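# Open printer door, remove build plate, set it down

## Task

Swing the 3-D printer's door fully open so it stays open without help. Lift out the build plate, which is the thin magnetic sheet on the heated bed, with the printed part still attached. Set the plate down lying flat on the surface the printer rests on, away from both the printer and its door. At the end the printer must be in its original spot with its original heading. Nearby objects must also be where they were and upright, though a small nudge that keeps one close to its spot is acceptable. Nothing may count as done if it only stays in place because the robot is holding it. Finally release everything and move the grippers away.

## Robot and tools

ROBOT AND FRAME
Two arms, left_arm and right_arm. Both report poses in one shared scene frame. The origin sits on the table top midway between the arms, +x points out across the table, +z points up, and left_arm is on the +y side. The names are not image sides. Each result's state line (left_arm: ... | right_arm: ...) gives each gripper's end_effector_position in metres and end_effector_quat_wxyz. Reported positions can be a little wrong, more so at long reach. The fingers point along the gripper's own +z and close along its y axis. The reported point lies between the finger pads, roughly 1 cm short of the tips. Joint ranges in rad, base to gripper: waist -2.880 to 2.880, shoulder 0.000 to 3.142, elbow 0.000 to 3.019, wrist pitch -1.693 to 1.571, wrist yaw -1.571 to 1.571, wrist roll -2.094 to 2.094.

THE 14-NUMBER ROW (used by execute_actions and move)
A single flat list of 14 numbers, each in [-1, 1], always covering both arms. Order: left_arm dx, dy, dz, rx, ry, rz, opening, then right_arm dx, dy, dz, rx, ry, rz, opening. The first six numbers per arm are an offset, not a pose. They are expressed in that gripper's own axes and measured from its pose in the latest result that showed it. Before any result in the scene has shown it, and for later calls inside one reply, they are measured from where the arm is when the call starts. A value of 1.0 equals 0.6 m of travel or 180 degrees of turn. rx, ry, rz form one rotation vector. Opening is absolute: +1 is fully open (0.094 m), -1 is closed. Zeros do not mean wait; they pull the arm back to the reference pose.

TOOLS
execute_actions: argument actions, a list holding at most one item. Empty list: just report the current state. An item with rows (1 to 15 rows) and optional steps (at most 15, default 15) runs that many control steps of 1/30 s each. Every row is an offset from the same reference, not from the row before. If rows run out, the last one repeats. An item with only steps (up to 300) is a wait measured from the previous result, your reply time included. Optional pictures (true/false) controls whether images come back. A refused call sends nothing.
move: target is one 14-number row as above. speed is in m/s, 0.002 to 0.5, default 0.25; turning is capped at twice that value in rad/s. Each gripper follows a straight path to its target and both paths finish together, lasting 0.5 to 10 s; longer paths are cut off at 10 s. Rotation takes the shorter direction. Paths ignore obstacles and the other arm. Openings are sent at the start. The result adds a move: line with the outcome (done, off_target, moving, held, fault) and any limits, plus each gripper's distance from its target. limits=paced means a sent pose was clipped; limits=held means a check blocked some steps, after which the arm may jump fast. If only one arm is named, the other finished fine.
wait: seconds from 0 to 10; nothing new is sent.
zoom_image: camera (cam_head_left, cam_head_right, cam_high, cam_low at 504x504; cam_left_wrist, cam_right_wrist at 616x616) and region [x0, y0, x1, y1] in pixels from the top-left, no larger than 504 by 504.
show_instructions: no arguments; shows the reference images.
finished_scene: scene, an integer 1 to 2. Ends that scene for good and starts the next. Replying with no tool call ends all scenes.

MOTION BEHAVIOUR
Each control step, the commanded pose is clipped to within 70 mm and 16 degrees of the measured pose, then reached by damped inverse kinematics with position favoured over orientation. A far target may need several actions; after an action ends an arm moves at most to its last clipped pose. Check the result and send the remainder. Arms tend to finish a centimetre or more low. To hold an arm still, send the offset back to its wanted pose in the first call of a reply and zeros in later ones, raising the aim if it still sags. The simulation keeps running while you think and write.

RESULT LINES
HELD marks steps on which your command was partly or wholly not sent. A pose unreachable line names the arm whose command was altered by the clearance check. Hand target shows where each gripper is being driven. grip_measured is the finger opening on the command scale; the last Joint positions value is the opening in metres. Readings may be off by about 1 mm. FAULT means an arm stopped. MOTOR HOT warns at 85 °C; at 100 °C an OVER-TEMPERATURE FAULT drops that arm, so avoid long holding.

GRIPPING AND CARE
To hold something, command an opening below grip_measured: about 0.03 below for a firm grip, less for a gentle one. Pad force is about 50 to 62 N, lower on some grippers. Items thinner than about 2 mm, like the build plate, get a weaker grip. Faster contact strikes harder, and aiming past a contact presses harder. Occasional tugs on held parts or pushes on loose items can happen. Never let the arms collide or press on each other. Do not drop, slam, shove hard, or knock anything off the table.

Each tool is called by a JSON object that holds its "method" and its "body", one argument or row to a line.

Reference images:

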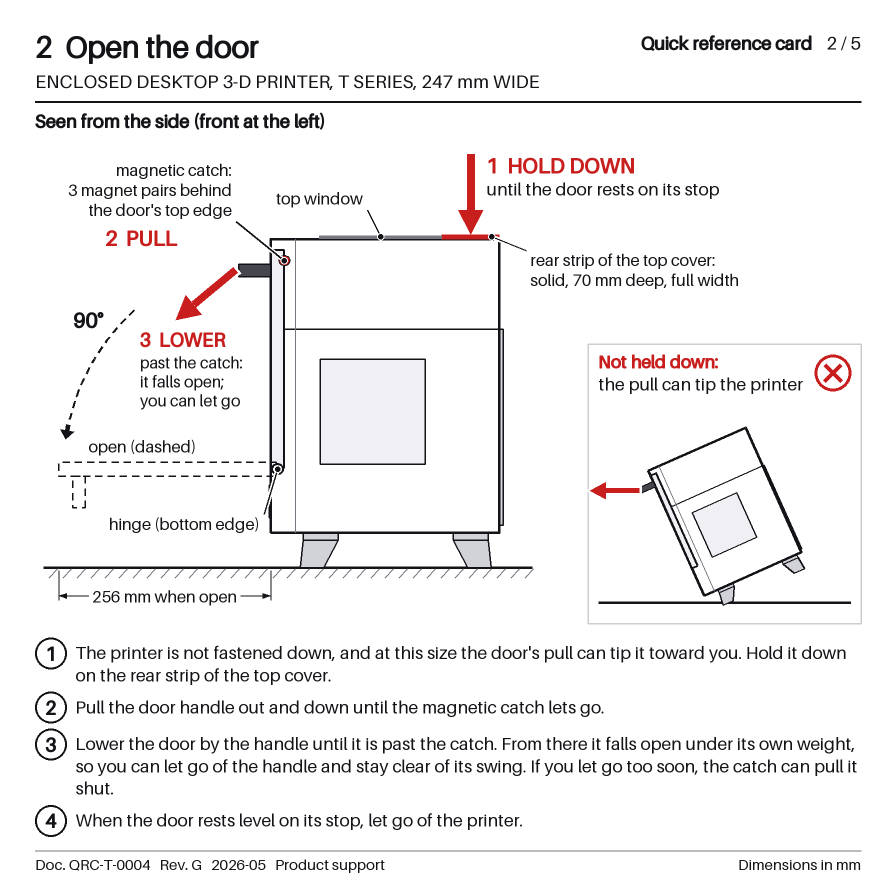

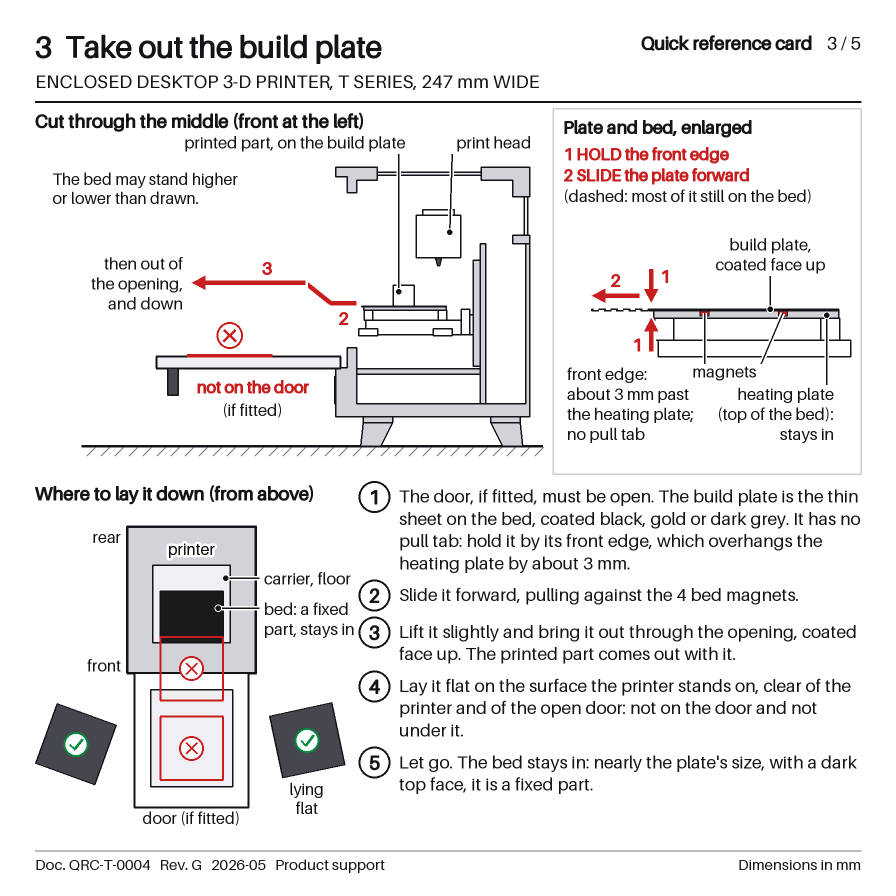

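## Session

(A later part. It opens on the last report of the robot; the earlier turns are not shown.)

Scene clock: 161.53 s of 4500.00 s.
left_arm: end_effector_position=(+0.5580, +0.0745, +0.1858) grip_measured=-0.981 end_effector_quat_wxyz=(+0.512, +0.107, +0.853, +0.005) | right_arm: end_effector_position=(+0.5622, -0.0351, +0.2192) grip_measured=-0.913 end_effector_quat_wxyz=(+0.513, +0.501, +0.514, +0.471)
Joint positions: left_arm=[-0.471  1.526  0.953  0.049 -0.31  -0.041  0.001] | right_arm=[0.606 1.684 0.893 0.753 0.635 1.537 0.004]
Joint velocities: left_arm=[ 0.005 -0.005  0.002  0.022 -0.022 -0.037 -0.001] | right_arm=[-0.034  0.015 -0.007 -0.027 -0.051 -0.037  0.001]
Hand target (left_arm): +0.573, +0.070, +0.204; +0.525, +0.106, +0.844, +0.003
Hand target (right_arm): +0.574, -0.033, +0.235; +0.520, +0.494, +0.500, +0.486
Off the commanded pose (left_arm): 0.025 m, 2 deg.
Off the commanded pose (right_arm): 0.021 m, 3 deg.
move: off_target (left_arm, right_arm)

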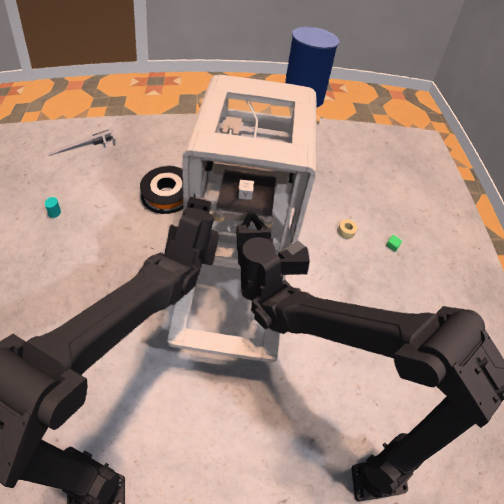

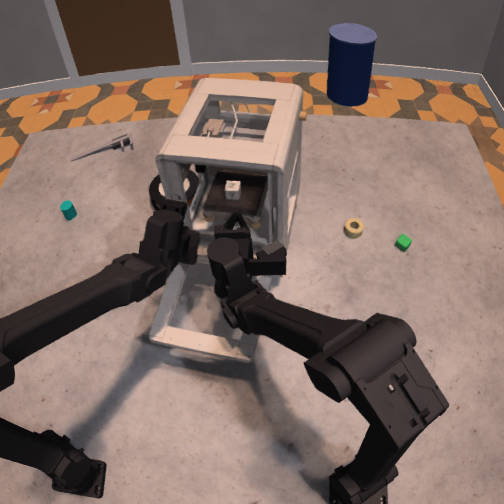

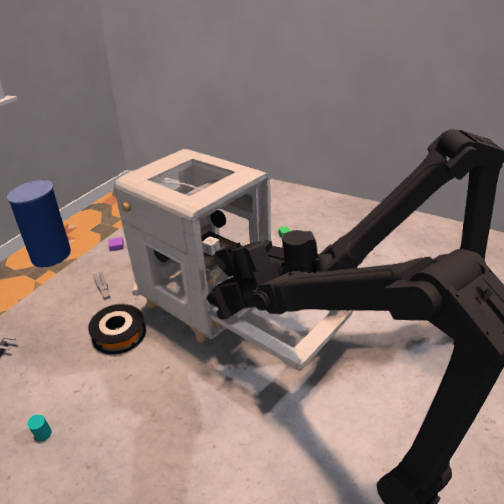

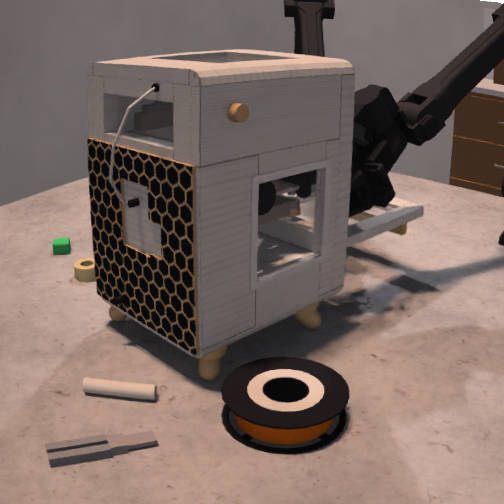

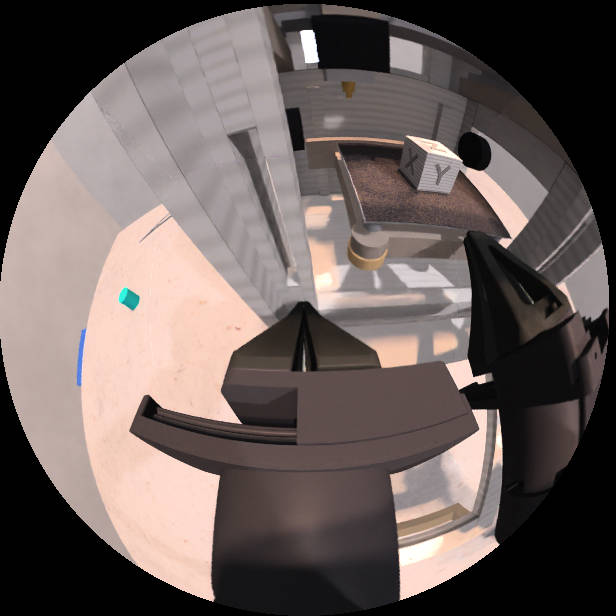

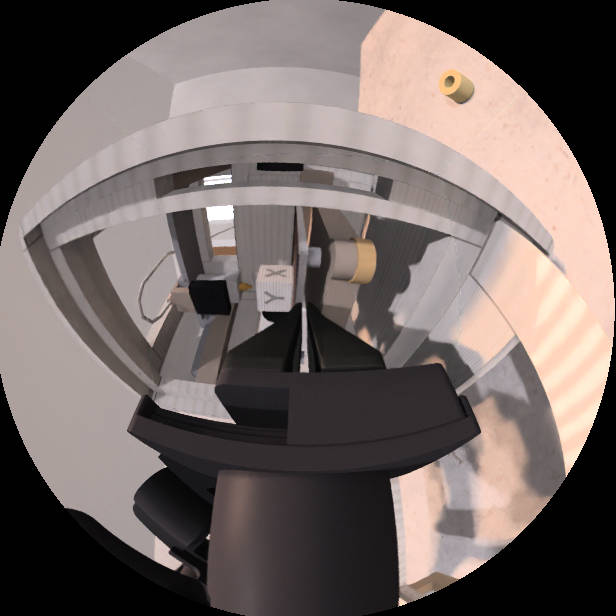

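{"method": "move", "body": {
  "target": [-0.04,0,0.01,0,-0.01,0,-1, 0,0,-0.017,0,0,0,-0.82],
  "speed": 0.02
}}

{"method": "move", "body": {
  "target": [-0.04,0,0.01,0,-0.01,0,-1, 0,0.006,0,-0.012,0,0,-0.82],
  "speed": 0.02
}}

{"method": "zoom_image", "body": {
  "camera": "cam_right_wrist",
  "region": [250,240,370,380]
}}

Scene clock: 164.10 s of 4500.00 s.
left_arm: end_effector_position=(+0.5579, +0.0744, +0.1858) grip_measured=-0.981 end_effector_quat_wxyz=(+0.512, +0.108, +0.852, +0.005) | right_arm: end_effector_position=(+0.5577, -0.0378, +0.2162) grip_measured=-0.823 end_effector_quat_wxyz=(+0.514, +0.502, +0.516, +0.465)
Joint positions: left_arm=[-0.471  1.526  0.953  0.049 -0.31  -0.04   0.001] | right_arm=[0.609 1.677 0.879 0.751 0.644 1.536 0.008]
Joint velocities: left_arm=[-0.005  0.015 -0.022  0.007  0.022  0.066  0.001] | right_arm=[-0.015 -0.005  0.012  0.007  0.007 -0.051 -0.001]
Hand target (left_arm): +0.573, +0.070, +0.204; +0.525, +0.107, +0.844, +0.003
Hand target (right_arm): +0.552, -0.035, +0.220; +0.513, +0.501, +0.514, +0.471
Off the commanded pose (left_arm): 0.025 m, 2 deg.
Off the commanded pose (right_arm): 0.007 m, 1 deg.
move: off_target (left_arm)

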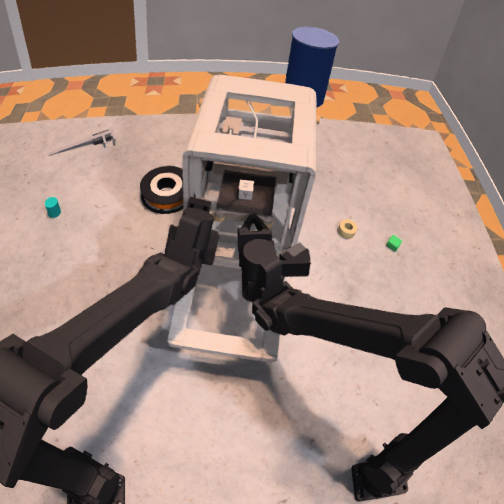

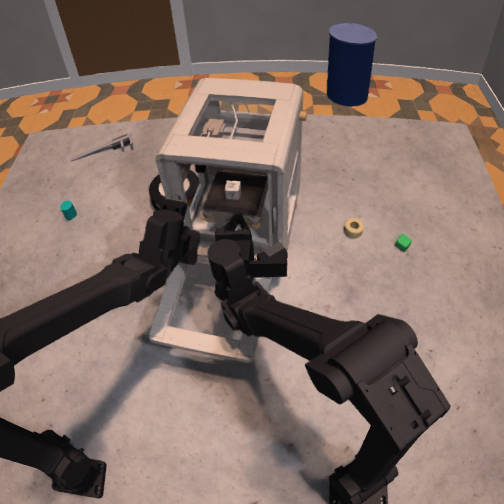

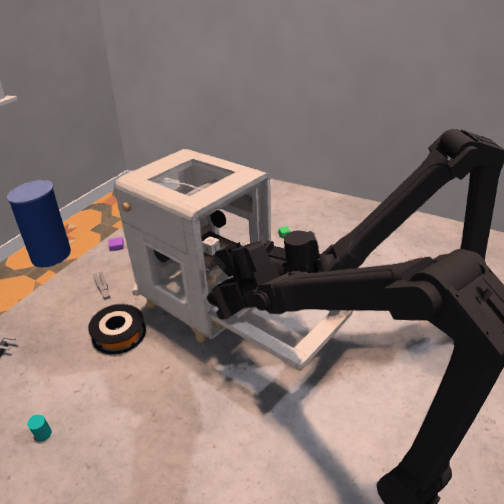

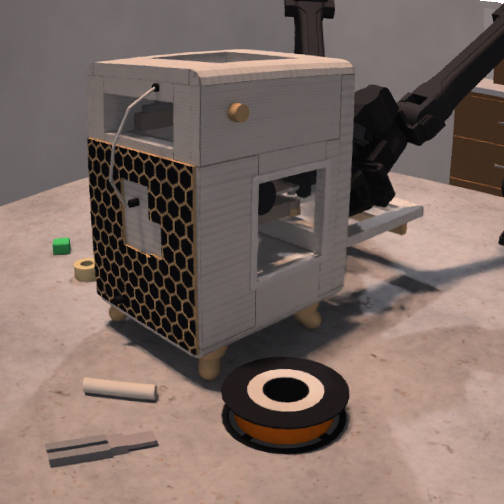

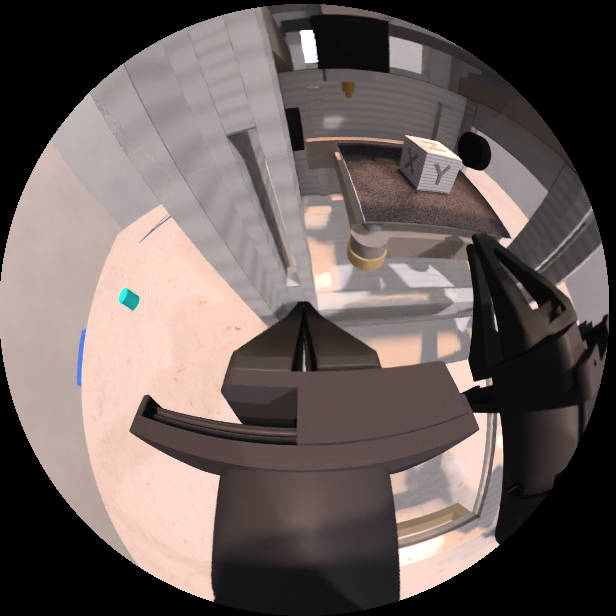

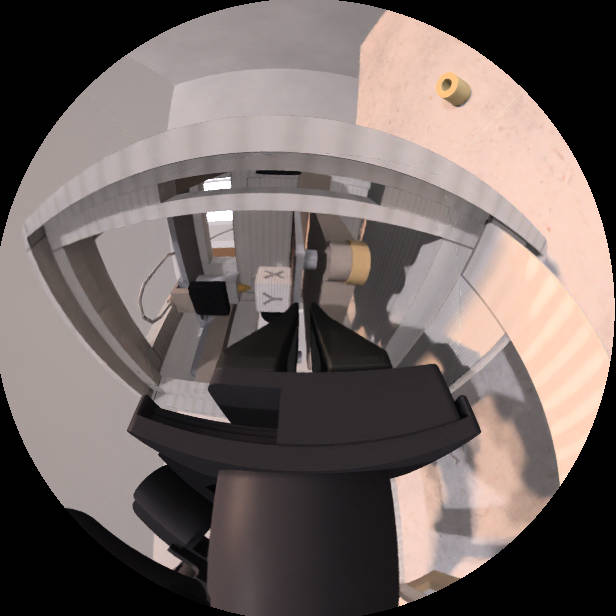

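Scene clock: 165.57 s of 4500.00 s.
left_arm: end_effector_position=(+0.5579, +0.0743, +0.1858) grip_measured=-0.981 end_effector_quat_wxyz=(+0.511, +0.108, +0.852, +0.005) | right_arm: end_effector_position=(+0.5578, -0.0377, +0.2170) grip_measured=-0.823 end_effector_quat_wxyz=(+0.519, +0.498, +0.512, +0.470)
Joint positions: left_arm=[-0.471  1.526  0.953  0.049 -0.309 -0.039  0.001] | right_arm=[0.609 1.686 0.875 0.787 0.644 1.521 0.008]
Joint velocities: left_arm=[-0.005  0.005 -0.007 -0.012 -0.007  0.037  0.   ] | right_arm=[ 0.005 -0.005  0.007 -0.002  0.007  0.081 -0.   ]
Hand target (left_arm): +0.573, +0.070, +0.204; +0.525, +0.108, +0.844, +0.003
Hand target (right_arm): +0.558, -0.038, +0.220; +0.523, +0.493, +0.507, +0.475
Off the commanded pose (left_arm): 0.025 m, 2 deg.
Off the commanded pose (right_arm): 0.003 m, 1 deg.
move: off_target (left_arm)

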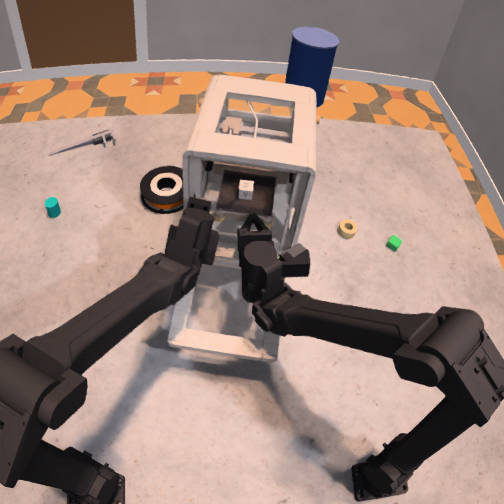

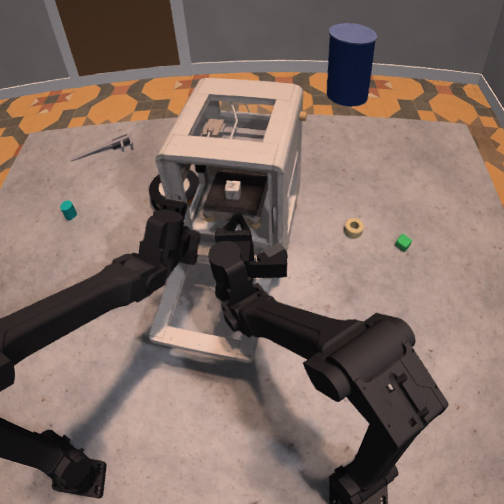

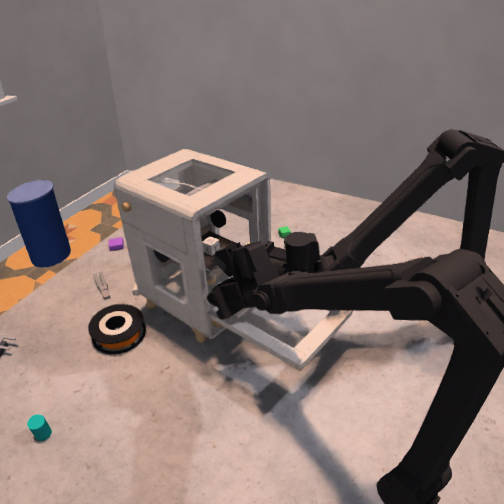

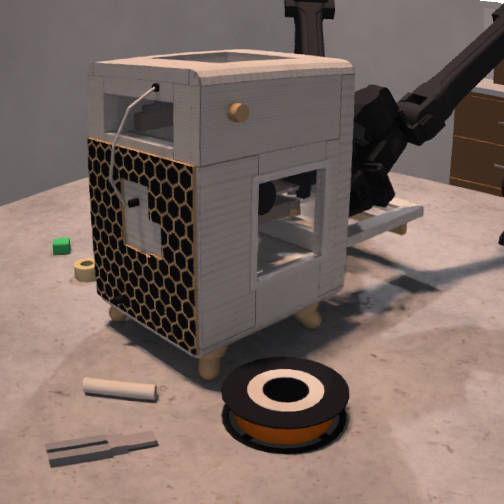

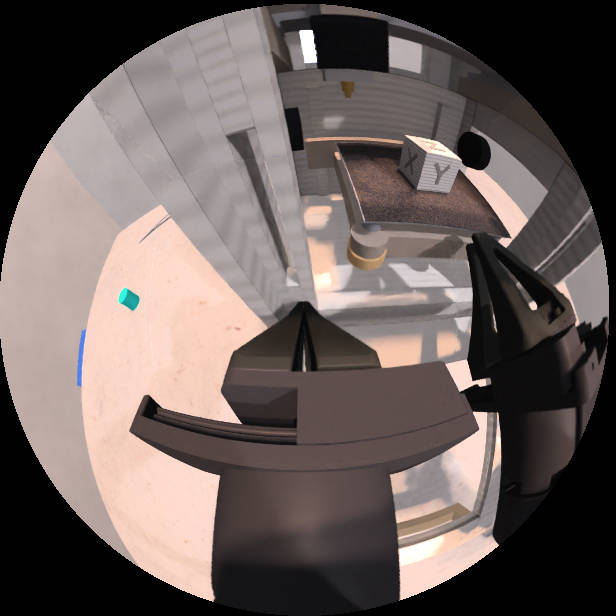

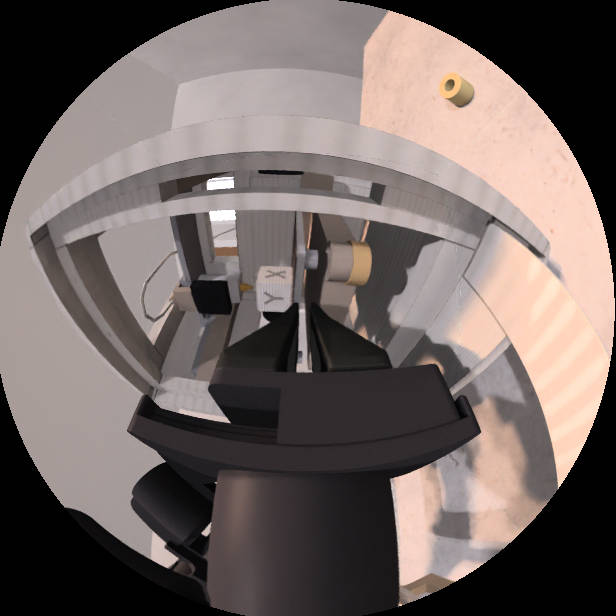

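Region (250, 240, 370, 380) of cam_right_wrist's 616x616 image, scaled by 3.600, with more detail than that image has; it fills the left 432 columns of this view, and the rest is white.

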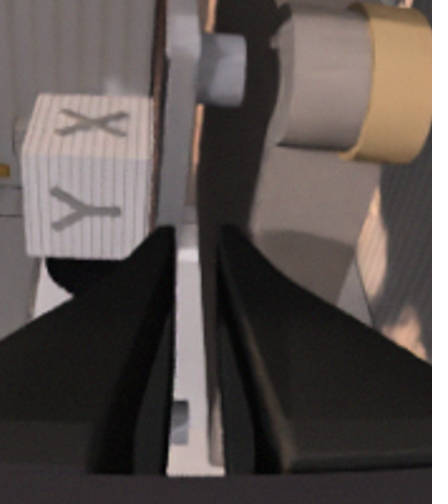

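{"method": "move", "body": {
  "target": [-0.04,0,0.01,0,-0.01,0,-1, 0,0.02,-0.06,-0.01,0,0.015,-0.82],
  "speed": 0.05
}}

Scene clock: 167.07 s of 4500.00 s.
left_arm: end_effector_position=(+0.5579, +0.0742, +0.1857) grip_measured=-0.981 end_effector_quat_wxyz=(+0.511, +0.109, +0.852, +0.004) | right_arm: end_effector_position=(+0.5275, -0.0379, +0.2284) grip_measured=-0.823 end_effector_quat_wxyz=(+0.519, +0.501, +0.497, +0.482)
Joint positions: left_arm=[-0.471  1.526  0.953  0.049 -0.308 -0.038  0.001] | right_arm=[0.649 1.623 0.81  0.817 0.689 1.535 0.008]
Joint velocities: left_arm=[-0.005  0.005  0.002  0.012  0.022  0.022  0.001] | right_arm=[-0.015  0.005 -0.007 -0.012 -0.007 -0.066 -0.   ]
Hand target (left_arm): +0.573, +0.070, +0.204; +0.525, +0.108, +0.844, +0.003
Hand target (right_arm): +0.522, -0.036, +0.230; +0.515, +0.502, +0.492, +0.490
Off the commanded pose (left_arm): 0.025 m, 2 deg.
Off the commanded pose (right_arm): 0.006 m, 1 deg.
move: off_target (left_arm)

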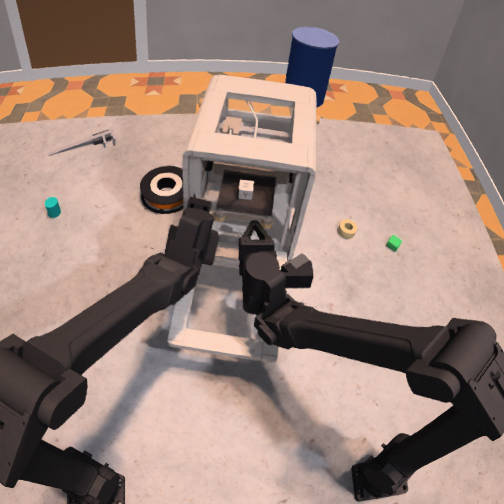

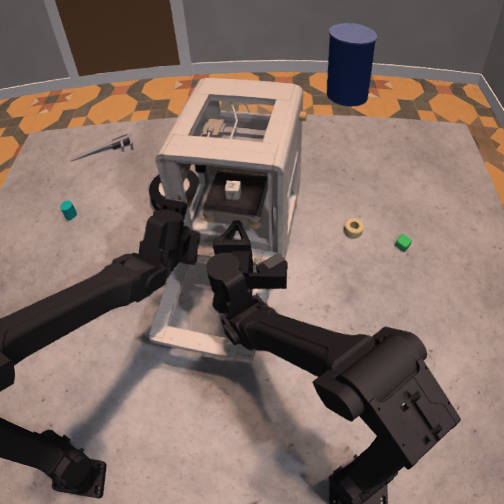

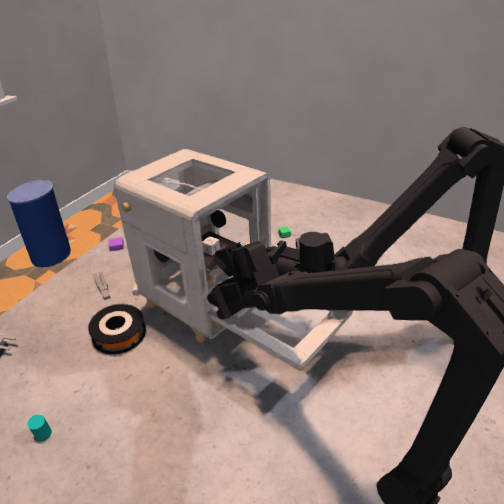

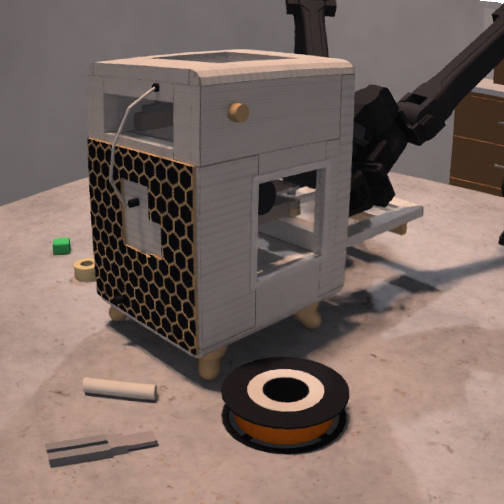

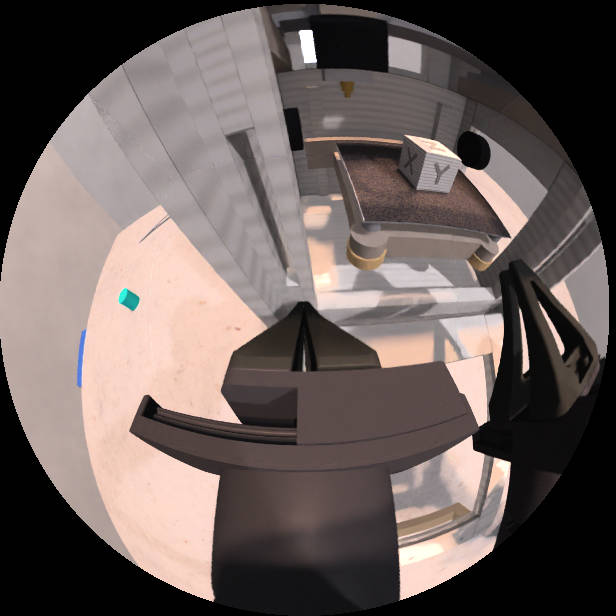

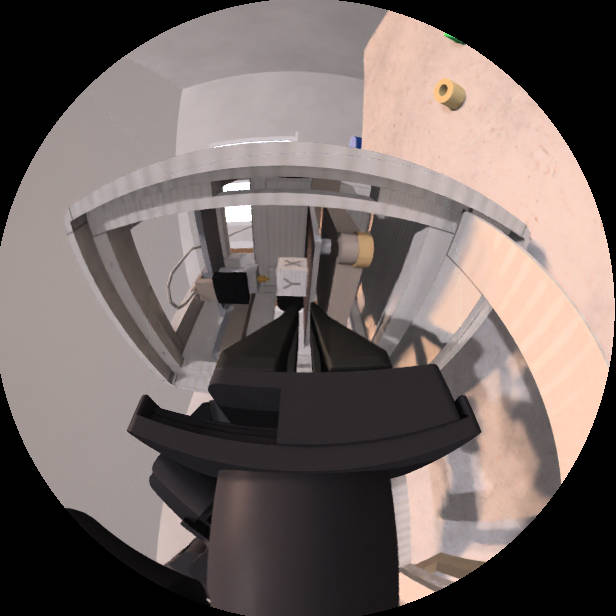

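Target x .577, z≈.238.

{"method": "move", "body": {
  "target": [-0.04,0,0.01,0,-0.01,0,-1, 0.005,0.018,0.083,0,0,0,-0.82],
  "speed": 0.03
}}

{"method": "zoom_image", "body": {
  "camera": "cam_right_wrist",
  "region": [250,240,370,380]
}}

Scene clock: 170.50 s of 4500.00 s.
left_arm: end_effector_position=(+0.5579, +0.0740, +0.1857) grip_measured=-0.981 end_effector_quat_wxyz=(+0.511, +0.109, +0.852, +0.004) | right_arm: end_effector_position=(+0.5605, -0.0400, +0.2255) grip_measured=-0.823 end_effector_quat_wxyz=(+0.515, +0.500, +0.508, +0.475)
Joint positions: left_arm=[-0.471  1.526  0.953  0.049 -0.307 -0.037  0.001] | right_arm=[0.601 1.67  0.884 0.766 0.634 1.535 0.008]
Joint velocities: left_arm=[-0.015 -0.005 -0.007  0.007 -0.007 -0.037  0.   ] | right_arm=[ 0.005 -0.005 -0.002  0.007 -0.007 -0.022 -0.   ]
Hand target (left_arm): +0.573, +0.070, +0.204; +0.525, +0.109, +0.844, +0.003
Hand target (right_arm): +0.576, -0.037, +0.239; +0.520, +0.500, +0.498, +0.482
Off the commanded pose (left_arm): 0.025 m, 2 deg.
Off the commanded pose (right_arm): 0.022 m, 1 deg.
move: off_target (left_arm, right_arm)

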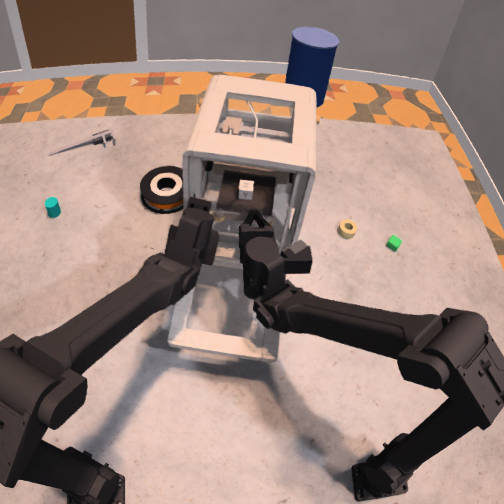

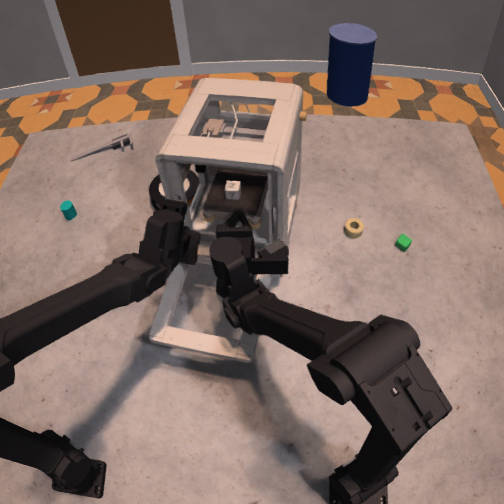

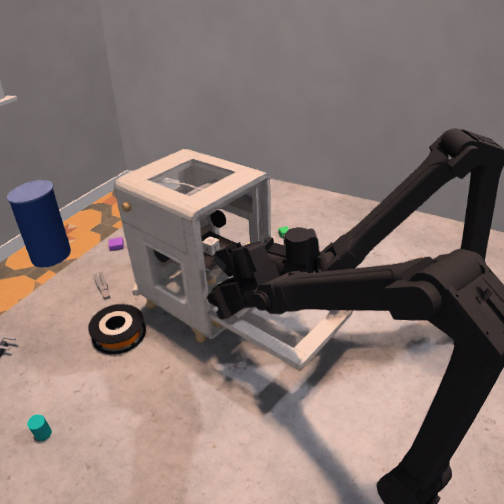

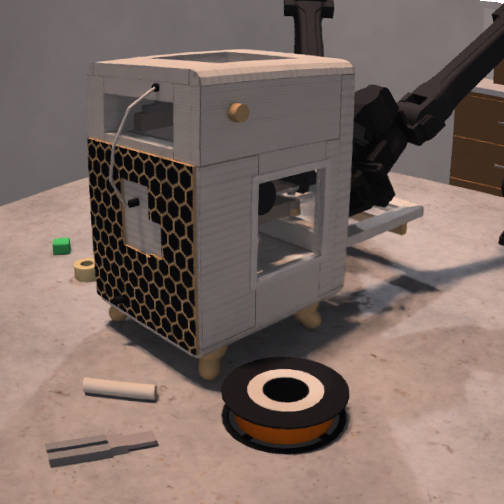

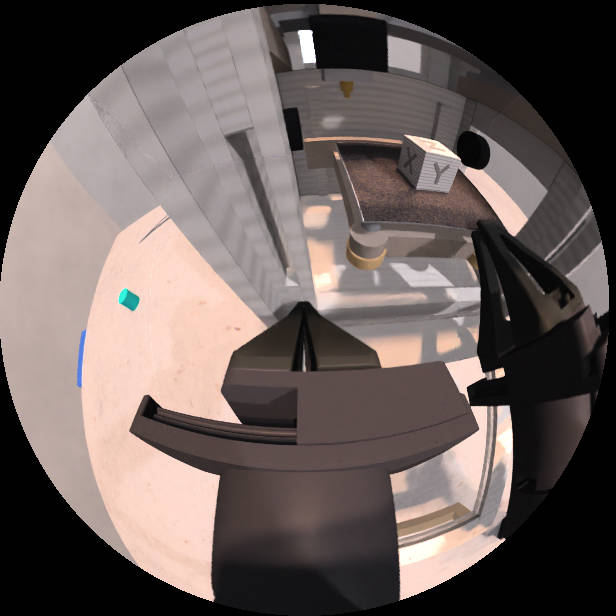

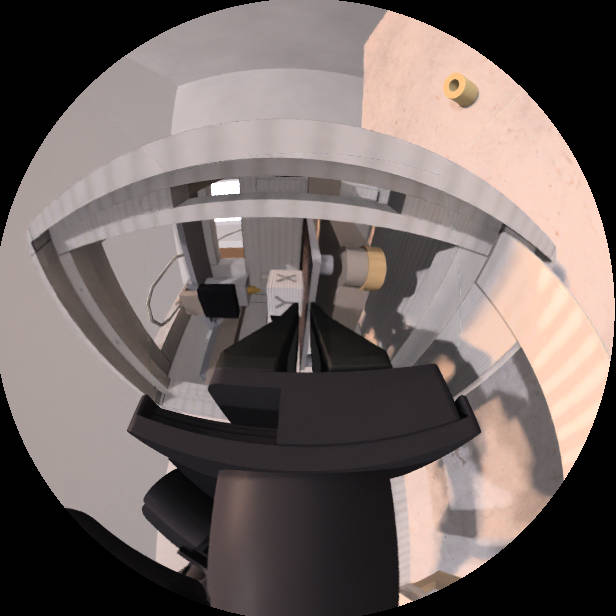

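Region (250, 240, 370, 380) of cam_right_wrist's 616x616 image, scaled by 3.600, with more detail than that image has; it fills the left 432 columns of this view, and the rest is white.

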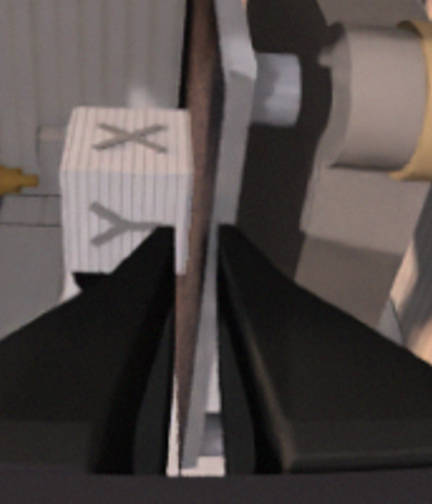

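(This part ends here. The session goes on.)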